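# Stack the black plate onto the white plate

## Task

Set the black plate down on top of the white plate so that no part of it sticks out past the white plate's rim, and make sure it stays there by itself without the robot holding it; then release it and move the tool away.

## Robot and tools

ROBOT. There is a single arm with seven joints, from base to hand: waist, shoulder, upper arm roll, elbow, forearm roll, wrist pitch, wrist roll. It ends in a suction cup, not fingers. The reference point is the cup point: the centre of the cup's rim, which is 29 mm across. The cup faces along the cup point's own +z axis. About 7 cm back from the rim, the tool body and its camera stick out up to roughly 8 cm sideways, so keep that clearance from plates and the table.

FRAMES. Results give the cup point's position (end_effector_position, metres) and orientation (end_effector_quat_wxyz) in the scene frame. Its origin is on the table surface under the arm base, +z is up, and +y is to the left when facing along +x. The base may sit slightly tilted. At long reach the reported position can be a little off. Motion commands, by contrast, are given in the cup point's own axes, not the scene frame.

execute_actions(actions). actions is a list of actions run one after another; an empty list simply returns the current state and pictures. Each action is a list of up to 15 rows, one row per 1/30 s step; if fewer than 15 rows are given, the last row repeats for the remaining steps. Each row is 7 numbers, each between -1 and 1: dx, dy, dz, rx, ry, rz, suction. The first six are an offset, not a pose: the target is displaced from where the cup point was measured at the start of that action (for the first action of a call, the last pose a result reported), expressed in the cup point's axes. Every row counts from that same start, not from the row before. A value of 1.0 means 0.6 m for dx, dy, dz, or 180 degrees for the rotation; rx, ry, rz form one rotation vector. The seventh number is an absolute suction level: 1 is full vacuum (about 55 kPa under ambient), a fraction asks for that share, and 0.05 or less switches it off. It stays at whatever was last set.

Step limits. Each step, the commanded pose is clipped to within 70 mm and 16 degrees of the measured one; the controller favours position over orientation when it cannot do both. After an action the arm travels at most to the last clipped pose, so a large offset needs further actions to finish. The elbow cannot fully straighten. The "Hand target" line shows what the controller is currently driving toward.

move(target, speed, blocking). target is one 7-number row as above: an offset in the cup point's axes from the pose in the most recent result that showed one, plus the suction value, which is applied at the start. The path is straight, lasts 0.5 to 10 s (longer ones stop early), and turns the short way. speed is the path's top speed in m/s, 0.002 to 0.5, default 0.25; turning is capped at twice that in rad/s. The path ignores obstacles, and the real cup point may lag, drift or overshoot the speed, especially with the arm stretched. Faster contact and aiming further past a surface both press harder. With blocking=false the result comes after 0.5 s while the arm continues; until a result shows the move ended, other moves and execute_actions are rejected, so use wait or stop. The result adds a "move:" line: the ending (done, off_target, moving, held, fault), the remaining distance to target, and limits; paced means the sent pose was clipped, held means a check blocked steps, after which the arm may surge faster than speed.

wait(seconds), 0 to 10: lets time pass with the last command held; returns early if a running move ends. stop(): brakes a running move (needs room; suction is unaffected). zoom_image(camera, region): camera is cam_high, cam_low or cam_wrist; region is [x0, y0, x1, y1] in that camera's pixels, top-left origin, at most 504 by 504. Images are cam_high 672x504, cam_low 672x504, cam_wrist 616x616 (fisheye). finished_scene(scene): ends the current scene, passing its number; irreversible, and the result reports success.

RESULT LINES. suction_measured is the vacuum reached; near 0 means no seal. On a sealed, smooth surface it settles up to 0.15 below the command and may dip 0.04 before the pump restarts; leaks lower it. part_present turns 1 at 0.50 and back to 0 below 0.45. "pose unreachable" means the clearance check (which treats the mount under the base as arm) altered or blocked the command.

GRIPPING. Switch suction on and press the rim flat onto a smooth area of the black plate, fully away from its edges, holes or seams. Under vacuum the cup shortens, so the plate rides up to about 10 mm nearer the tool. Suction alone can lift a plate. To release, lower the plate until it rests on the white plate, set suction to 0, then back off; the cup may touch until it is 15 mm away. If the cup grabs the table, turning suction off frees it.

AVOID. Contact torque at a joint's load limit (46.9 N m for the first four joints, 29.5 N m for the last three) halts the arm for 10 s and skips the rest of the call. Holding loads heats motors; a MOTOR HOT line appears from 60 °C, and at 75 °C the arm sags with an OVER-TEMPERATURE FAULT. Don't drop, slam or shove plates, and never let anything leave the table. Loose objects may occasionally get nudged, so check placement before finishing.

Each tool is called after "Request:" by a JSON object that holds its "op" and its "data", one argument or row to a line.

## Session

Request:
{"op": "execute_actions", "data": {
  "actions": []
}}

Scene clock: 0.00 s.
end_effector_position=(+0.4518, -0.0063, +0.2200) suction_measured=0.01 part_present=0 end_effector_quat_wxyz=(-0.003, +0.002, +1.000, +0.007)
Joint positions: [-0.056  0.432  0.001  1.655  0.     1.055  3.089]
Joint velocities: [-0.    -0.001 -0.    -0.    -0.    -0.001  0.   ]
Motor temperatures (°C, as the motors report them): [30 28 28 28 39 42 37]
Hand target: +0.452, -0.006, +0.220; -0.003, +0.002, +1.000, +0.007

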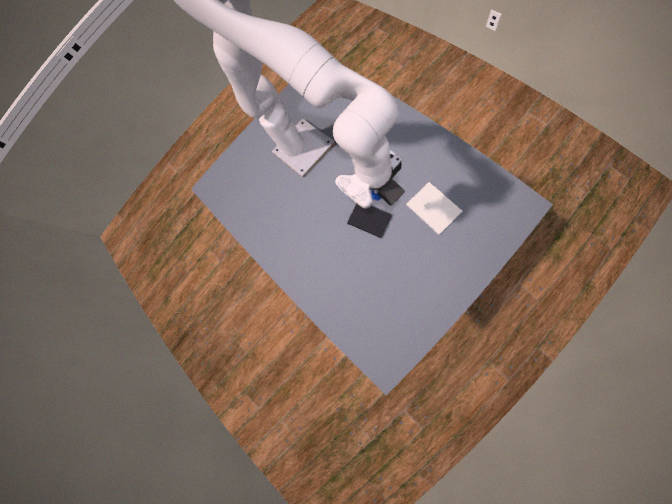

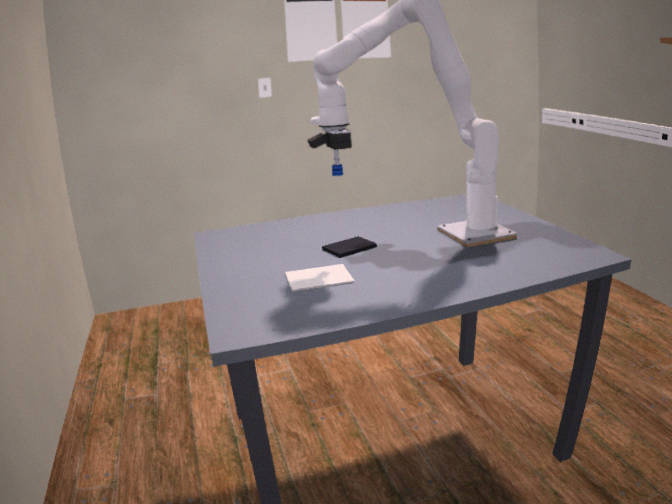

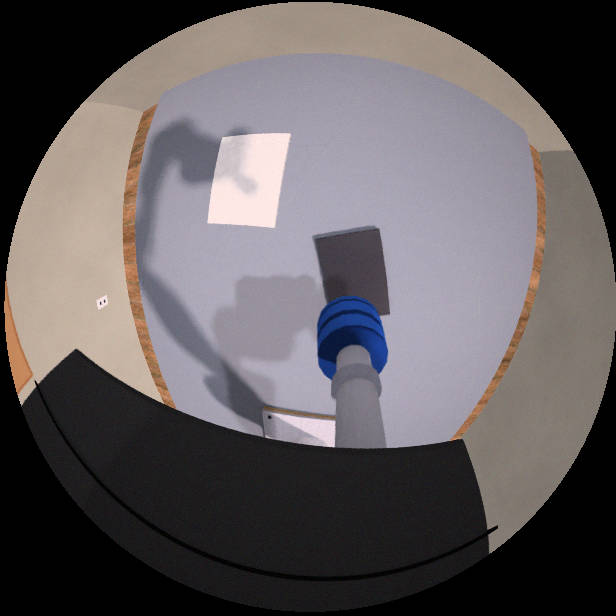

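Request:
{"op": "zoom_image", "data": {
  "camera": "cam_high",
  "region": [330, 160, 480, 260]
}}

Request:
{"op": "zoom_image", "data": {
  "camera": "cam_low",
  "region": [270, 220, 390, 300]
}}

Region (330, 160, 480, 260) of cam_high's 672x504 image, scaled by 3.360, with more detail than that image has.

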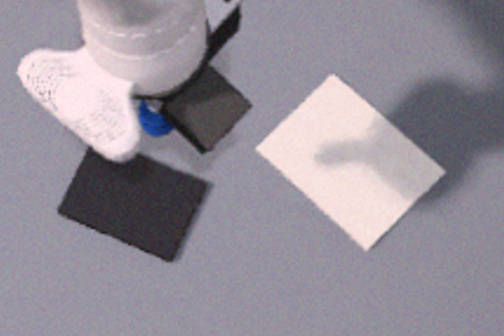

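Region (270, 220, 390, 300) of cam_low's 672x504 image, scaled by 4.200, with more detail than that image has.

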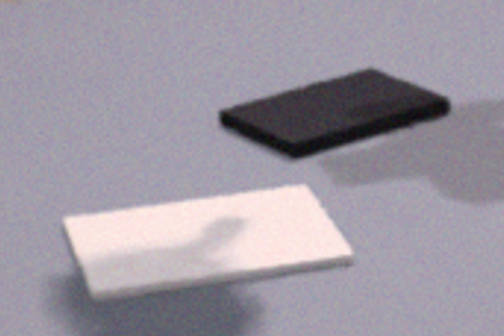

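Request:
{"op": "move", "data": {
  "target": [0.03,-0.032,0.2,0,0,0,0]
}}

Scene clock: 16.37 s.
end_effector_position=(+0.4331, -0.0236, +0.0999) suction_measured=0.01 part_present=0 end_effector_quat_wxyz=(-0.003, +0.002, +1.000, +0.007)
Joint positions: [-0.013  0.587 -0.001  1.869  0.002  0.685  3.129]
Joint velocities: [ 0.001  0.004  0.    -0.001  0.    -0.002  0.   ]
Motor temperatures (°C, as the motors report them): [30 28 28 28 39 42 37]
Hand target: +0.433, -0.024, +0.100; -0.003, +0.002, +1.000, +0.007
Off the commanded pose: 0.000 m, 0 deg.
move: done
camera_calibration (this result's frames):
cam_wrist: T_world_to_cam=[[0.0811932, -0.988151, -0.130248, -0.0295022], [-0.92178, -0.124153, 0.367297, 0.373517], [-0.379116, 0.0902381, -0.920939, 0.358888], [0, 0, 0, 1]] pos_world=[0.482756, -0.0151647, 0.18948]

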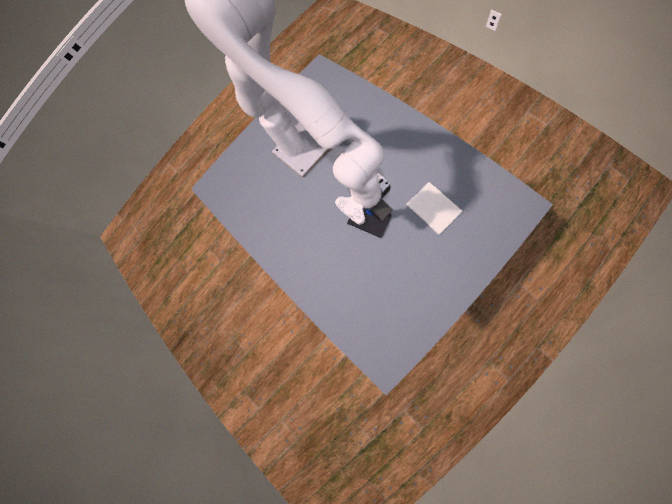

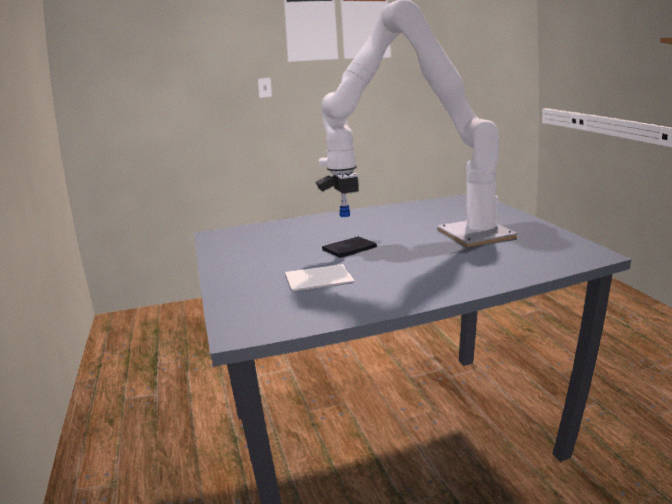

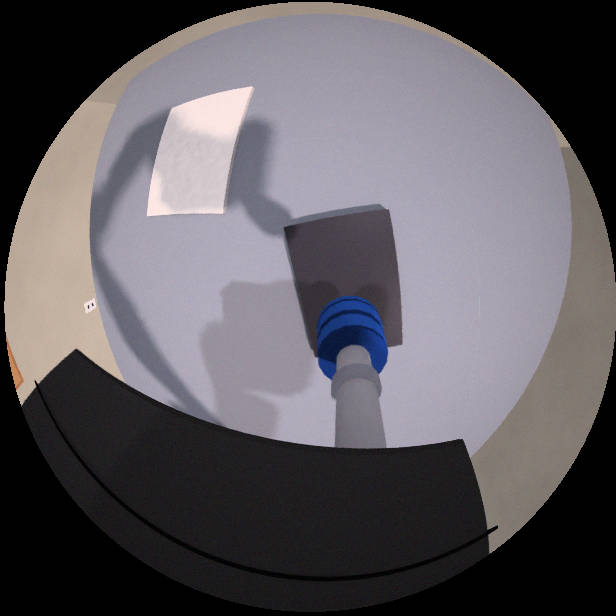

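Request:
{"op": "move", "data": {
  "target": [0,-0.003,0.125,0,0,0,0]
}}

Request:
{"op": "move", "data": {
  "target": [0,0,0.028,0,0,0,1],
  "speed": 0.03
}}

Scene clock: 18.87 s.
end_effector_position=(+0.4329, -0.0243, +0.0250) suction_measured=0.01 part_present=0 end_effector_quat_wxyz=(-0.003, +0.002, +1.000, +0.007)
Joint positions: [-0.008  0.743 -0.003  1.909  0.006  0.488  3.13 ]
Joint velocities: [ 0.     0.004  0.    -0.     0.002 -0.     0.   ]
Motor temperatures (°C, as the motors report them): [30 28 28 28 39 42 37]
Hand target: +0.433, -0.024, +0.025; -0.003, +0.002, +1.000, +0.007
Off the commanded pose: 0.000 m, 0 deg.
move: done
camera_calibration (this result's frames):
cam_wrist: T_world_to_cam=[[0.0813543, -0.988149, -0.130166, -0.0400019], [-0.92196, -0.124225, 0.36682, 0.400766], [-0.378643, 0.0901658, -0.92114, 0.289714], [0, 0, 0, 1]] pos_world=[0.482442, -0.0158649, 0.114651]

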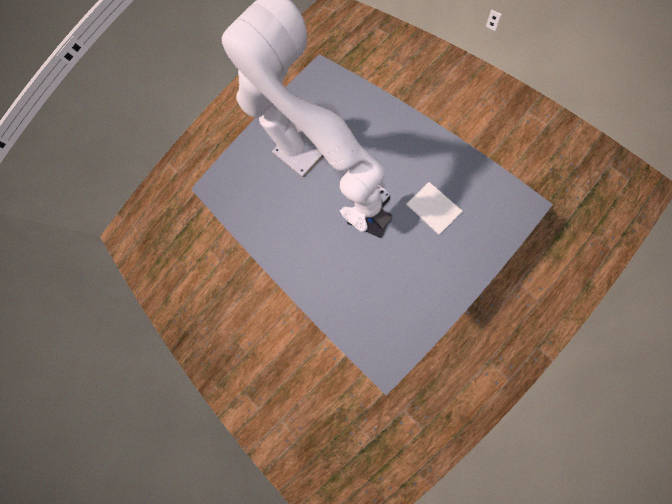

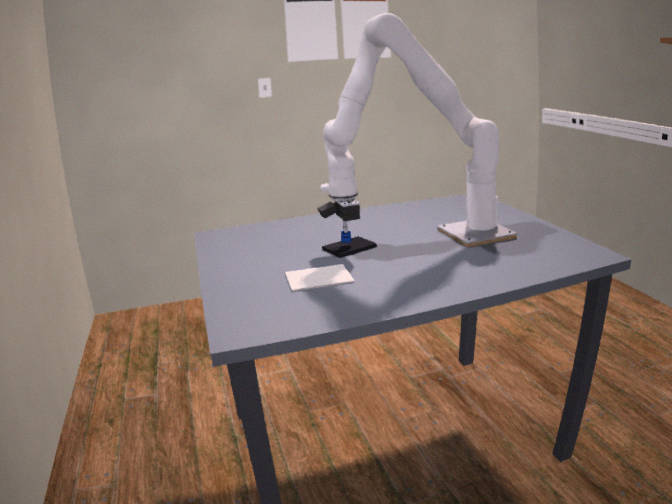

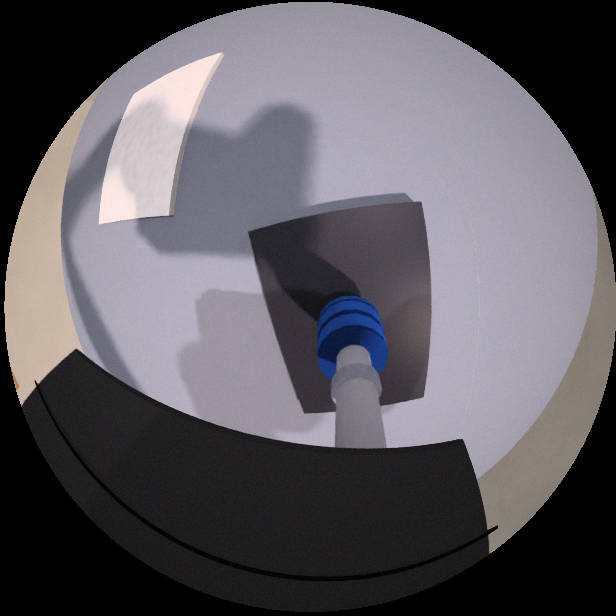

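Scene clock: 19.70 s.
end_effector_position=(+0.4326, -0.0241, +0.0082) suction_measured=0.38 part_present=0 end_effector_quat_wxyz=(-0.003, +0.002, +1.000, +0.007)
Joint positions: [-0.007  0.781 -0.003  1.913  0.006  0.447  3.129]
Joint velocities: [ 0.     0.003 -0.    -0.     0.    -0.002 -0.   ]
Motor temperatures (°C, as the motors report them): [30 28 28 28 39 42 37]
Hand target: +0.433, -0.024, +0.008; -0.003, +0.002, +1.000, +0.007
Off the commanded pose: 0.000 m, 0 deg.
move: done
camera_calibration (this result's frames):
cam_wrist: T_world_to_cam=[[0.0813224, -0.98815, -0.130179, -0.041927], [-0.921836, -0.124231, 0.367132, 0.406693], [-0.378954, 0.0901479, -0.921014, 0.274236], [0, 0, 0, 1]] pos_world=[0.482237, -0.0156279, 0.0978067]

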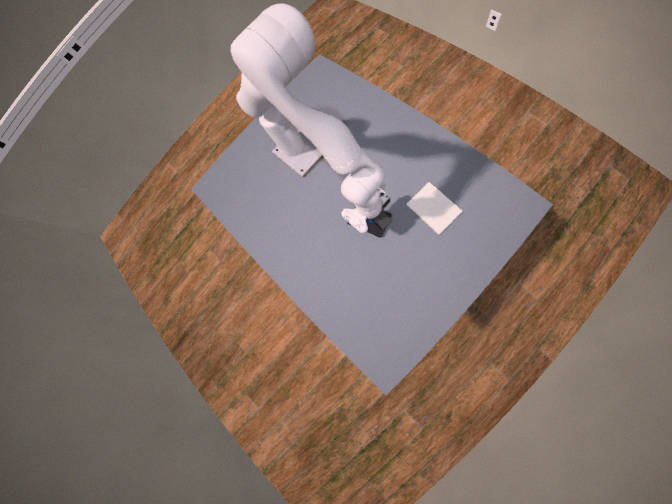

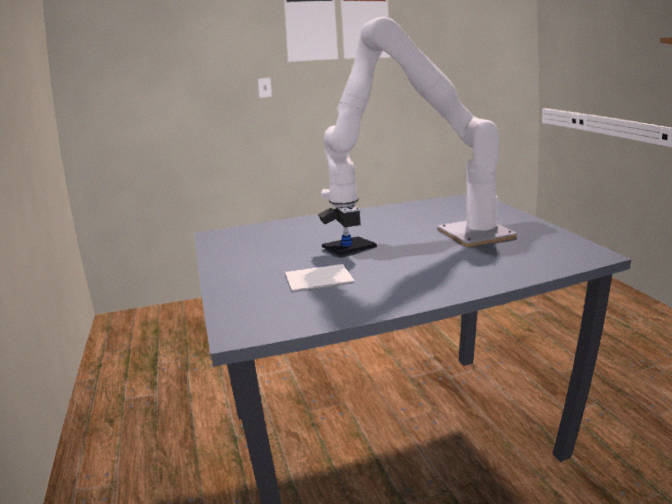

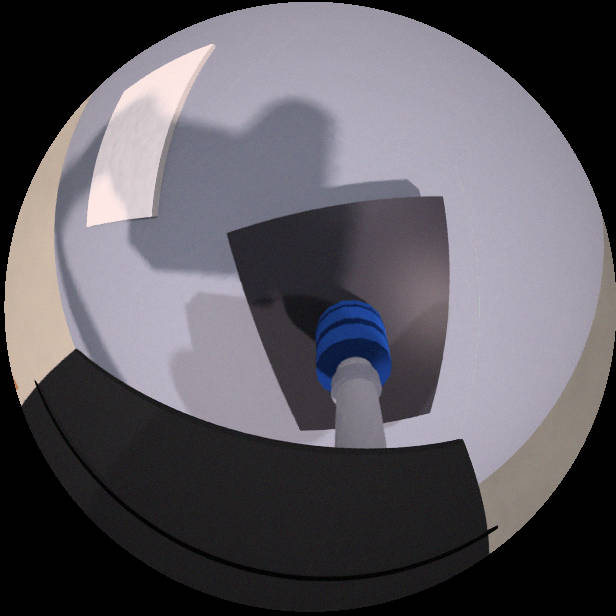

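Request:
{"op": "wait", "data": {
  "seconds": 1
}}

Request:
{"op": "move", "data": {
  "target": [0,0,-0.05,0,0,0,1],
  "speed": 0.1
}}

Request:
{"op": "move", "data": {
  "target": [-0.225,0.285,0,0,0,0.111,1]
}}

Scene clock: 22.43 s.
end_effector_position=(+0.4328, -0.0241, +0.0082) suction_measured=0.99 part_present=1 end_effector_quat_wxyz=(-0.003, +0.002, +1.000, +0.007)
Joint positions: [-0.007  0.781 -0.003  1.913  0.006  0.447  3.129]
Joint velocities: [-0.     0.002  0.     0.    -0.002 -0.001  0.   ]
Motor temperatures (°C, as the motors report them): [30 28 28 28 39 42 37]
Hand target: +0.433, -0.024, +0.008; -0.003, +0.002, +1.000, +0.007
Off the commanded pose: 0.000 m, 0 deg.
wait: 1.00 s; at rest from the start
camera_calibration (this result's frames):
cam_wrist: T_world_to_cam=[[0.081376, -0.988148, -0.130157, -0.0419534], [-0.921965, -0.124241, 0.366804, 0.406899], [-0.378628, 0.0901514, -0.921148, 0.274165], [0, 0, 0, 1]] pos_world=[0.482367, -0.0156192, 0.0978333]

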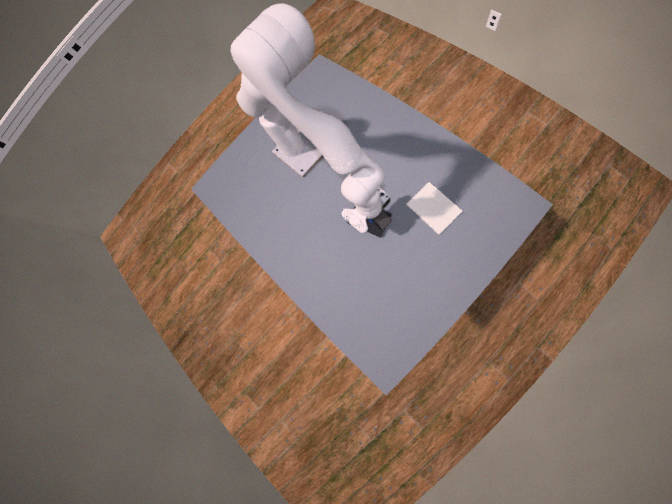

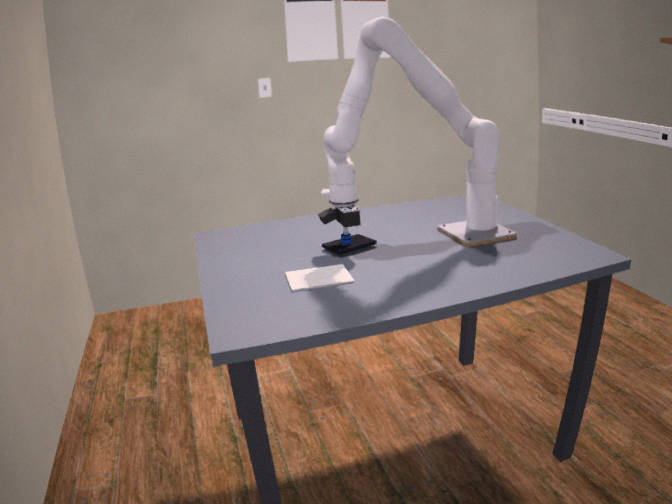

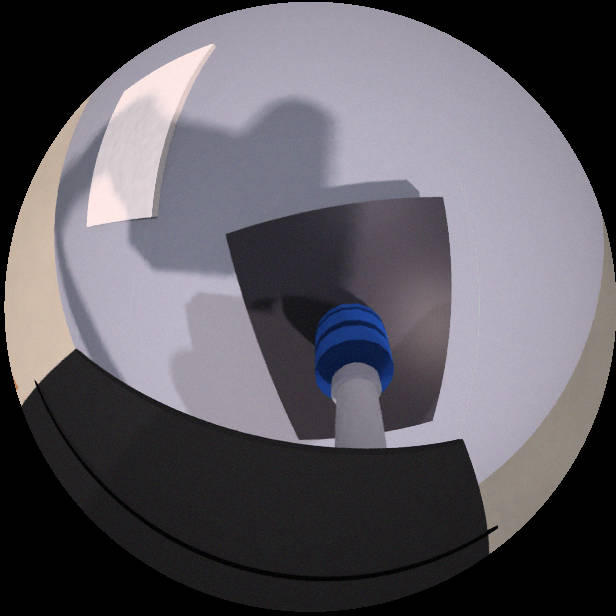

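Scene clock: 23.23 s.
end_effector_position=(+0.4328, -0.0245, +0.0380) suction_measured=0.99 part_present=1 end_effector_quat_wxyz=(-0.003, +0.002, +1.000, +0.007)
Joint positions: [-0.008  0.715 -0.003  1.905  0.005  0.521  3.131]
Joint velocities: [-0.    -0.005  0.    -0.     0.     0.003  0.   ]
Motor temperatures (°C, as the motors report them): [30 28 28 28 39 42 37]
Hand target: +0.433, -0.024, +0.038; -0.003, +0.002, +1.000, +0.007
Off the commanded pose: 0.000 m, 0 deg.
move: done
camera_calibration (this result's frames):
cam_wrist: T_world_to_cam=[[0.0812905, -0.988149, -0.130204, -0.0384674], [-0.921826, -0.124214, 0.367161, 0.395882], [-0.378983, 0.0901791, -0.920999, 0.301822], [0, 0, 0, 1]] pos_world=[0.482447, -0.0160557, 0.127617]

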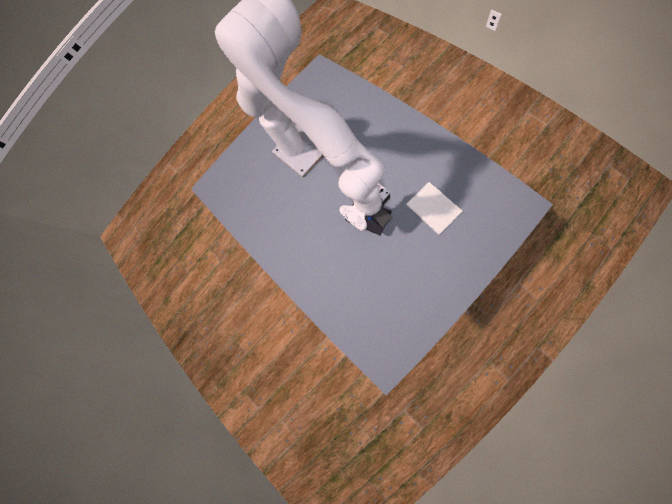

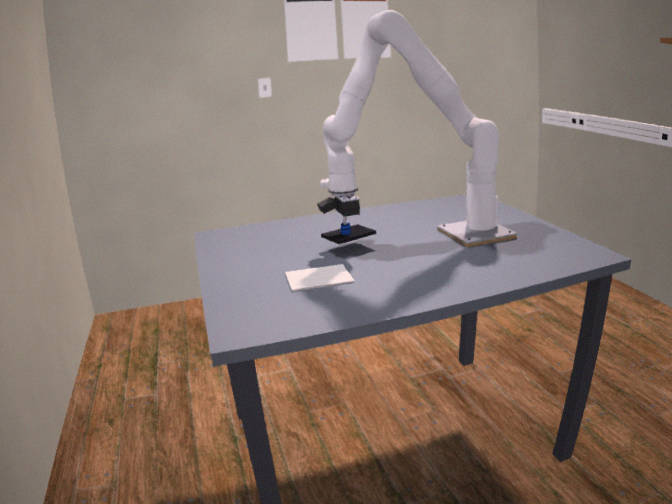

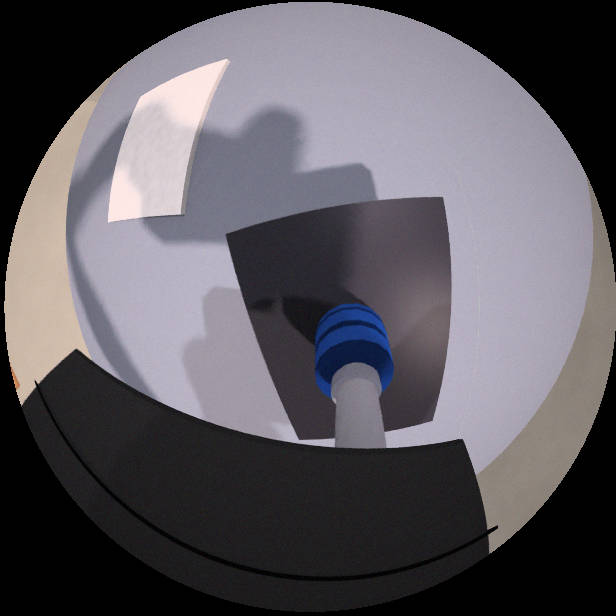

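Scene clock: 24.67 s.
end_effector_position=(+0.5690, +0.1456, +0.0405) suction_measured=0.99 part_present=1 end_effector_quat_wxyz=(-0.003, +0.176, +0.984, +0.007)
Joint positions: [-0.359  0.954  0.112  1.307 -0.117  0.885  2.576]
Joint velocities: [-0.004  0.01   0.    -0.011  0.001  0.008 -0.002]
Motor temperatures (°C, as the motors report them): [30 28 28 28 39 42 37]
Hand target: +0.569, +0.146, +0.040; -0.004, +0.175, +0.984, +0.007
Off the commanded pose: 0.001 m, 0 deg.
move: done
camera_calibration (this result's frames):
cam_wrist: T_world_to_cam=[[-0.261835, -0.956496, -0.128673, 0.309459], [-0.907294, 0.198498, 0.370696, 0.486249], [-0.329028, 0.213806, -0.919798, 0.293857], [0, 0, 0, 1]] pos_world=[0.618886, 0.136648, 0.129858]

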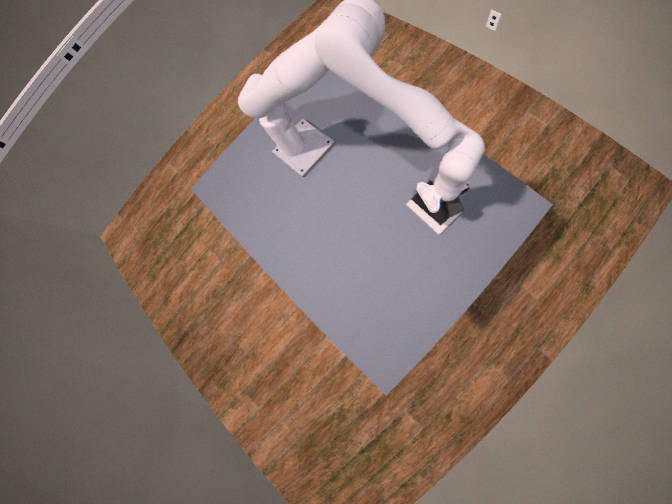

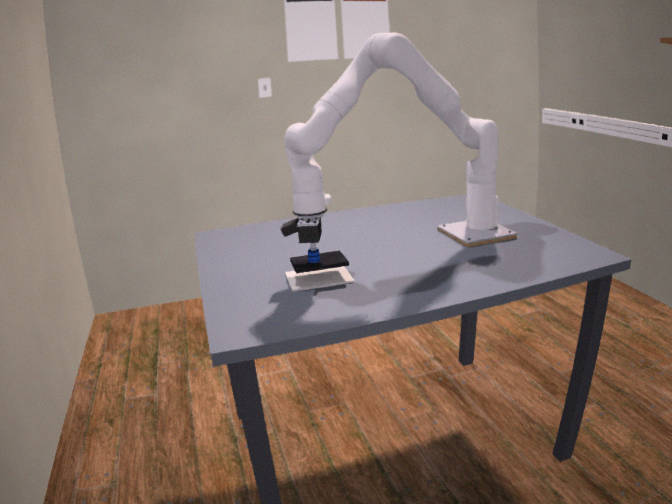

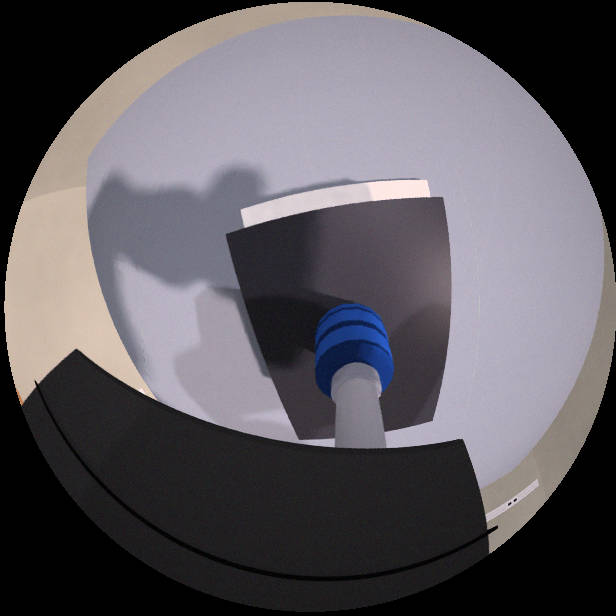

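Request:
{"op": "move", "data": {
  "target": [0,0,0.042,0,0,0,1],
  "speed": 0.05
}}

Request:
{"op": "zoom_image", "data": {
  "camera": "cam_low",
  "region": [270, 230, 375, 300]
}}

Scene clock: 27.20 s.
end_effector_position=(+0.5690, +0.1461, +0.0155) suction_measured=0.99 part_present=1 end_effector_quat_wxyz=(-0.003, +0.176, +0.984, +0.007)
Joint positions: [-0.357  0.994  0.107  1.313 -0.12   0.839  2.578]
Joint velocities: [-0.     0.004  0.     0.     0.    -0.003 -0.   ]
Motor temperatures (°C, as the motors report them): [30 28 28 28 39 42 37]
Hand target: +0.569, +0.146, +0.015; -0.003, +0.176, +0.984, +0.007
Off the commanded pose: 0.000 m, 0 deg.
move: done
camera_calibration (this result's frames):
cam_wrist: T_world_to_cam=[[-0.261759, -0.956499, -0.128807, 0.30659], [-0.907381, 0.19842, 0.370525, 0.495449], [-0.328849, 0.213865, -0.919848, 0.270646], [0, 0, 0, 1]] pos_world=[0.618815, 0.137065, 0.104867]

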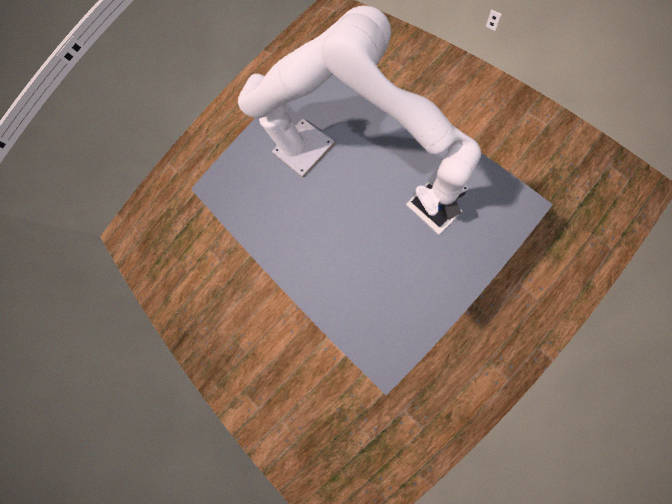

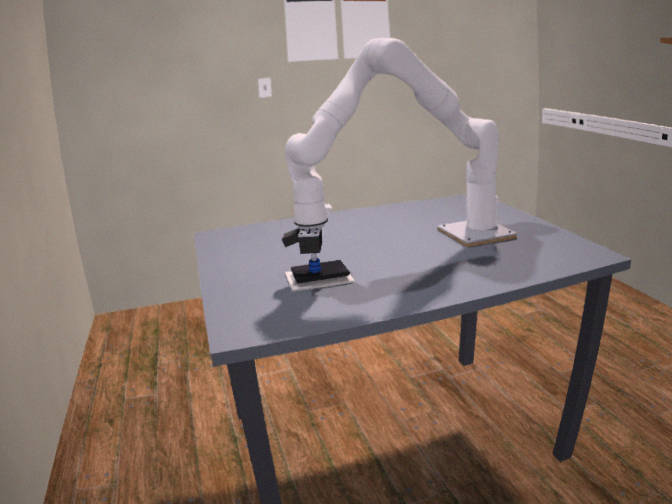

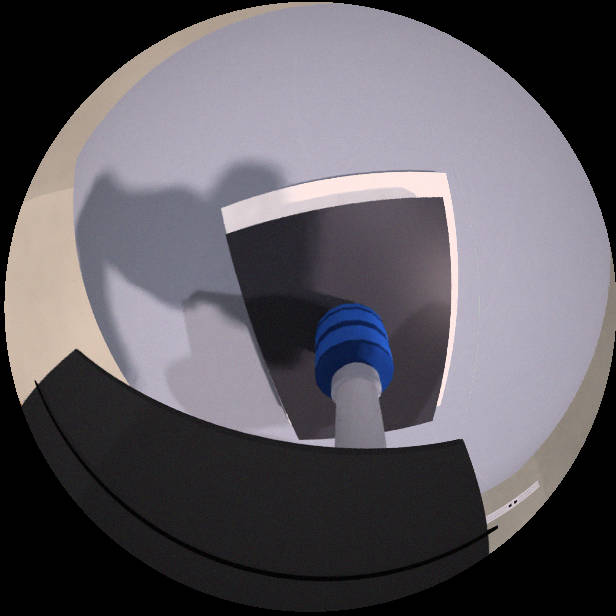

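Region (270, 230, 375, 300) of cam_low's 672x504 image, scaled by 4.800, with more detail than that image has.

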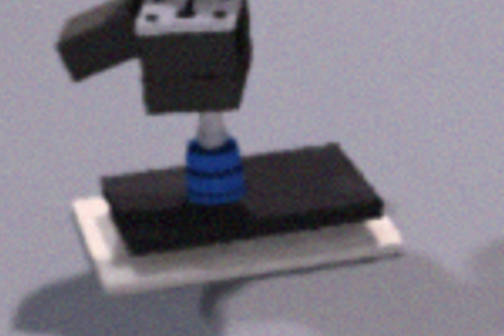

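Request:
{"op": "move", "data": {
  "target": [-0.006,0,0.01,0,0,0,1],
  "speed": 0.02
}}

Request:
{"op": "execute_actions", "data": {
  "actions": [
    [[0,0,0,0,0,0,0]]
  ]
}}

Request:
{"op": "wait", "data": {
  "seconds": 1
}}

Scene clock: 30.83 s.
end_effector_position=(+0.5723, +0.1449, +0.0096) suction_measured=0.99 part_present=1 end_effector_quat_wxyz=(-0.003, +0.176, +0.984, +0.007)
Joint positions: [-0.352  1.009  0.106  1.3   -0.12   0.836  2.581]
Joint velocities: [ 0.001  0.004  0.    -0.002  0.001  0.001  0.001]
Motor temperatures (°C, as the motors report them): [30 28 28 28 39 42 37]
Hand target: +0.572, +0.145, +0.009; -0.003, +0.176, +0.984, +0.007
Off the commanded pose: 0.000 m, 0 deg.
move: done
camera_calibration (this result's frames):
cam_wrist: T_world_to_cam=[[-0.26169, -0.956508, -0.128887, 0.305601], [-0.907449, 0.198358, 0.370392, 0.500935], [-0.328717, 0.213886, -0.91989, 0.266496], [0, 0, 0, 1]] pos_world=[0.622147, 0.135945, 0.0989935]

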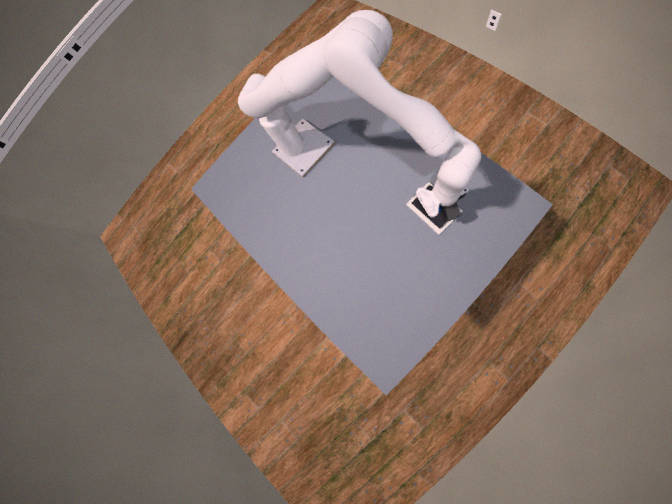

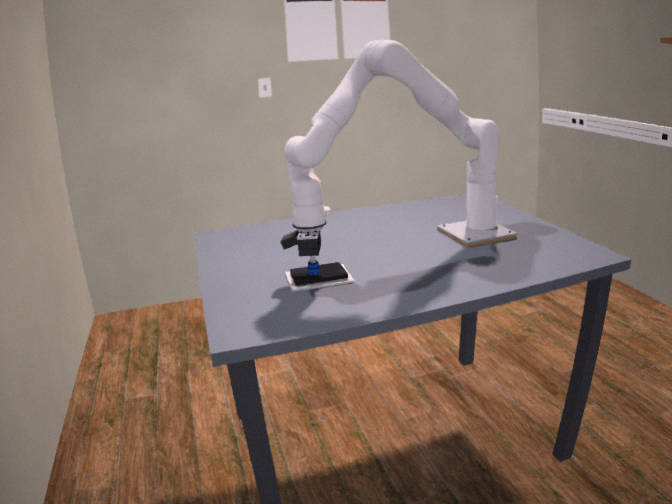

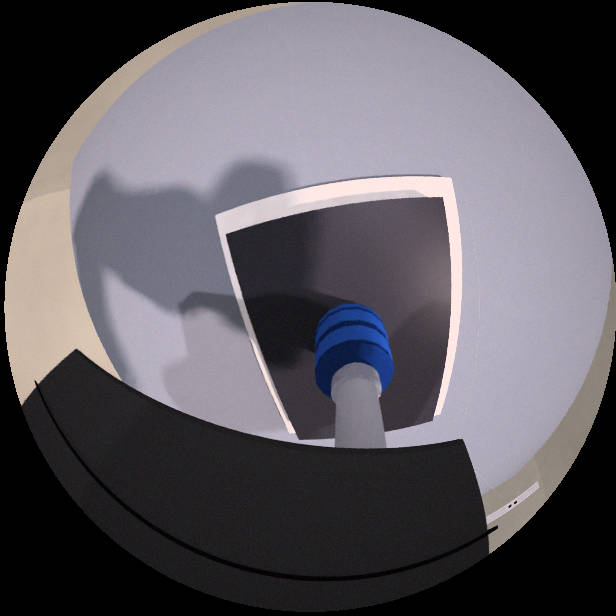

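Scene clock: 31.33 s.
end_effector_position=(+0.5734, +0.1452, +0.0115) suction_measured=0.01 part_present=0 end_effector_quat_wxyz=(-0.002, +0.176, +0.984, +0.008)
Joint positions: [-0.353  1.006  0.106  1.299 -0.121  0.837  2.581]
Joint velocities: [-0.    -0.    -0.    -0.001  0.     0.002 -0.   ]
Motor temperatures (°C, as the motors report them): [30 28 28 28 39 42 37]
Hand target: +0.572, +0.145, +0.010; -0.003, +0.176, +0.984, +0.007
Off the commanded pose: 0.002 m, 0 deg.
camera_calibration (this result's frames):
cam_wrist: T_world_to_cam=[[-0.261321, -0.956373, -0.130623, 0.306186], [-0.908574, 0.198025, 0.367803, 0.501868], [-0.32589, 0.214795, -0.920684, 0.266765], [0, 0, 0, 1]] pos_world=[0.622933, 0.136146, 0.101013]

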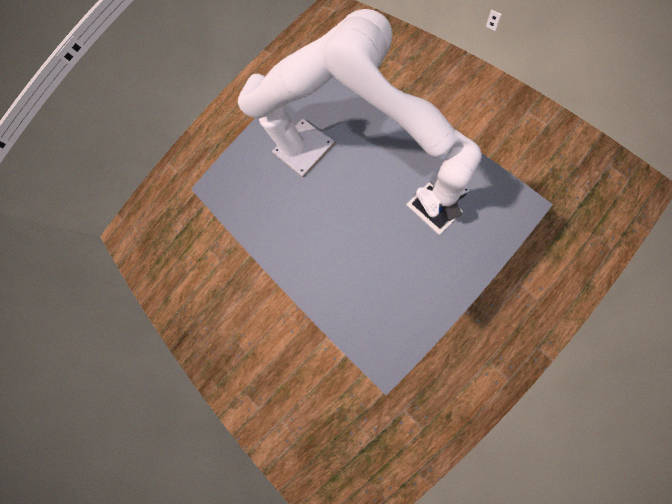

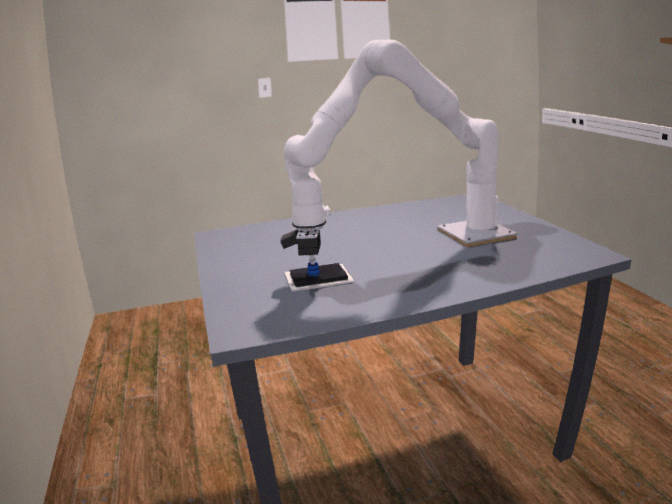

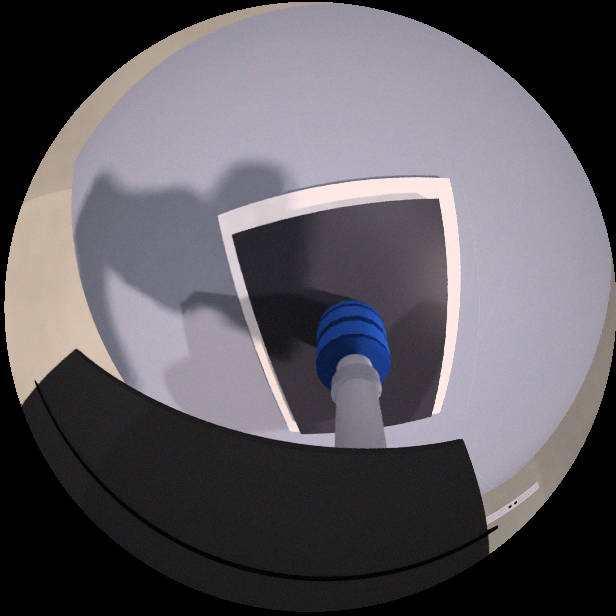

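Scene clock: 32.33 s.
end_effector_position=(+0.5734, +0.1452, +0.0115) suction_measured=0.01 part_present=0 end_effector_quat_wxyz=(-0.002, +0.176, +0.984, +0.008)
Joint positions: [-0.353  1.006  0.106  1.299 -0.121  0.837  2.581]
Joint velocities: [-0.     0.001  0.001 -0.     0.     0.     0.   ]
Motor temperatures (°C, as the motors report them): [30 28 28 28 39 42 37]
Hand target: +0.572, +0.145, +0.010; -0.003, +0.176, +0.984, +0.007
Off the commanded pose: 0.002 m, 0 deg.
wait: 1.00 s; at rest by 0.17 s
camera_calibration (this result's frames):
cam_wrist: T_world_to_cam=[[-0.261321, -0.956372, -0.130626, 0.306187], [-0.908576, 0.198025, 0.367799, 0.501867], [-0.325886, 0.214797, -0.920685, 0.266766], [0, 0, 0, 1]] pos_world=[0.622932, 0.136146, 0.101017]

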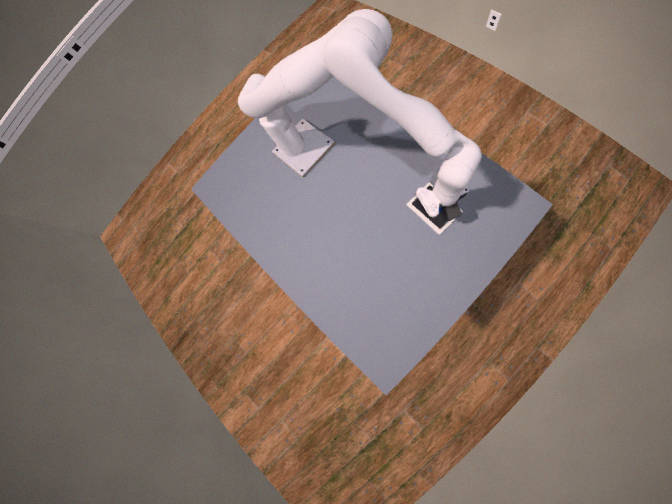

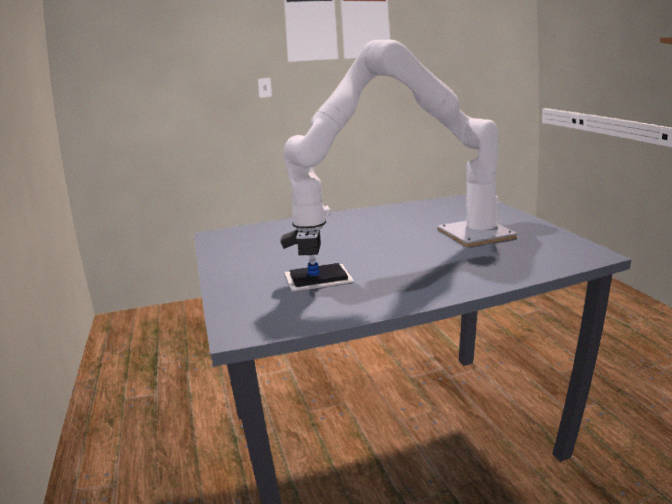

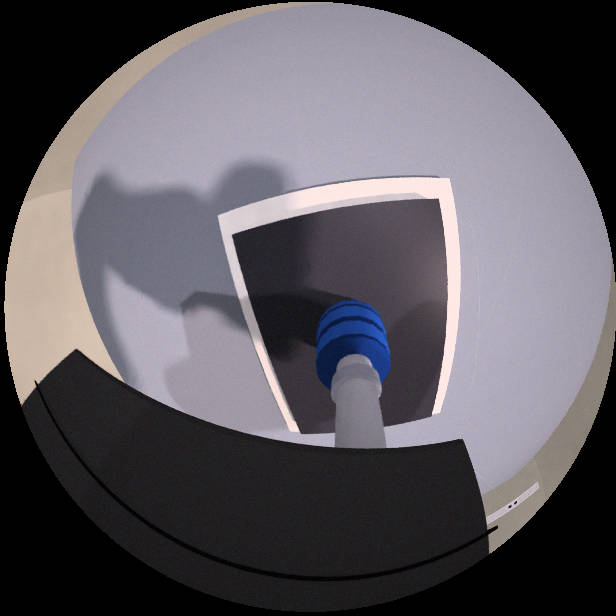

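Request:
{"op": "move", "data": {
  "target": [0,0,-0.2,0,0,0,0]
}}

Request:
{"op": "zoom_image", "data": {
  "camera": "cam_low",
  "region": [270, 230, 375, 300]
}}

Scene clock: 35.57 s.
end_effector_position=(+0.5734, +0.1432, +0.1314) suction_measured=0.01 part_present=0 end_effector_quat_wxyz=(-0.002, +0.176, +0.984, +0.008)
Joint positions: [-0.361  0.834  0.126  1.23  -0.105  1.079  2.569]
Joint velocities: [-0.    -0.003 -0.    -0.001  0.     0.002 -0.   ]
Motor temperatures (°C, as the motors report them): [30 28 28 28 39 42 37]
Hand target: +0.573, +0.143, +0.132; -0.002, +0.176, +0.984, +0.008
Off the commanded pose: 0.000 m, 0 deg.
move: done
camera_calibration (this result's frames):
cam_wrist: T_world_to_cam=[[-0.261486, -0.956347, -0.130479, 0.320012], [-0.90848, 0.198197, 0.367944, 0.458087], [-0.326022, 0.21475, -0.920648, 0.377678], [0, 0, 0, 1]] pos_world=[0.622973, 0.134145, 0.220913]

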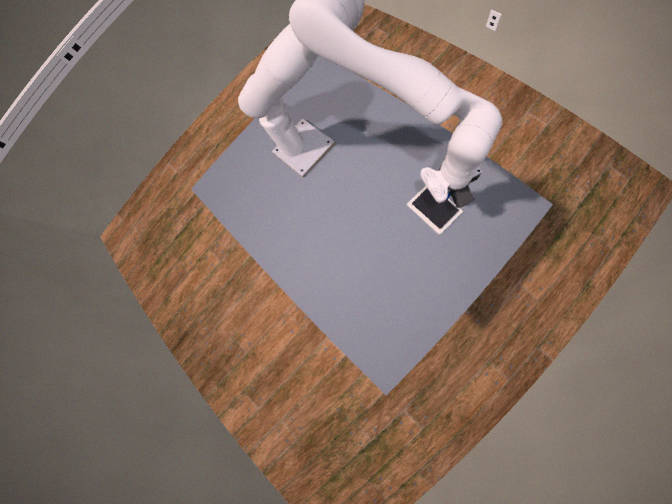

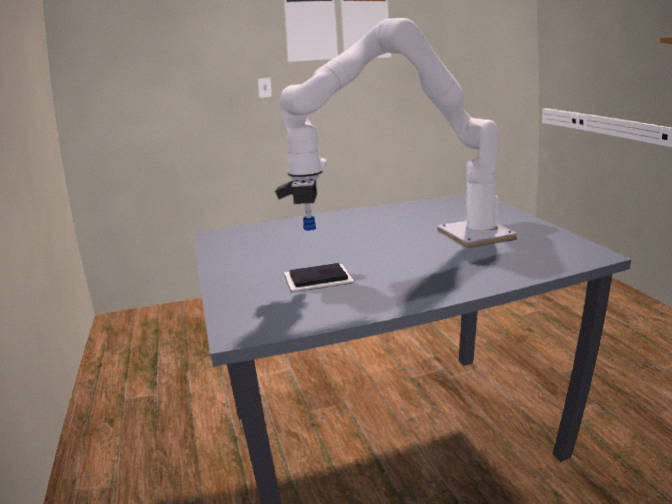

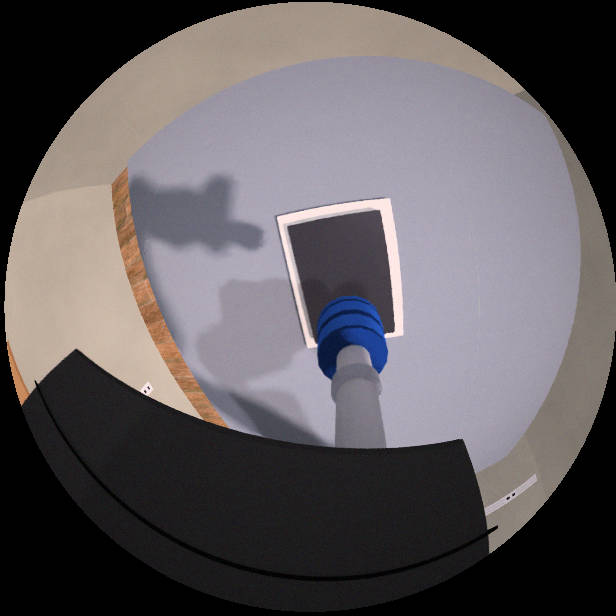

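Region (270, 230, 375, 300) of cam_low's 672x504 image, scaled by 4.800, with more detail than that image has.

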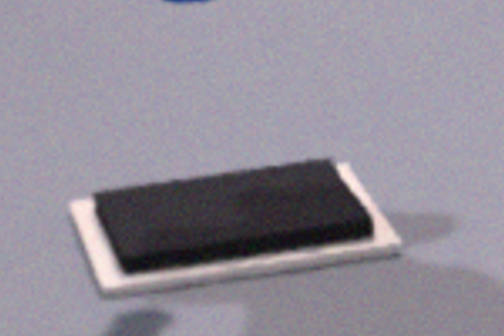

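Request:
{"op": "finished_scene", "data": {
  "scene": 1
}}

The scene is finished: the task was done.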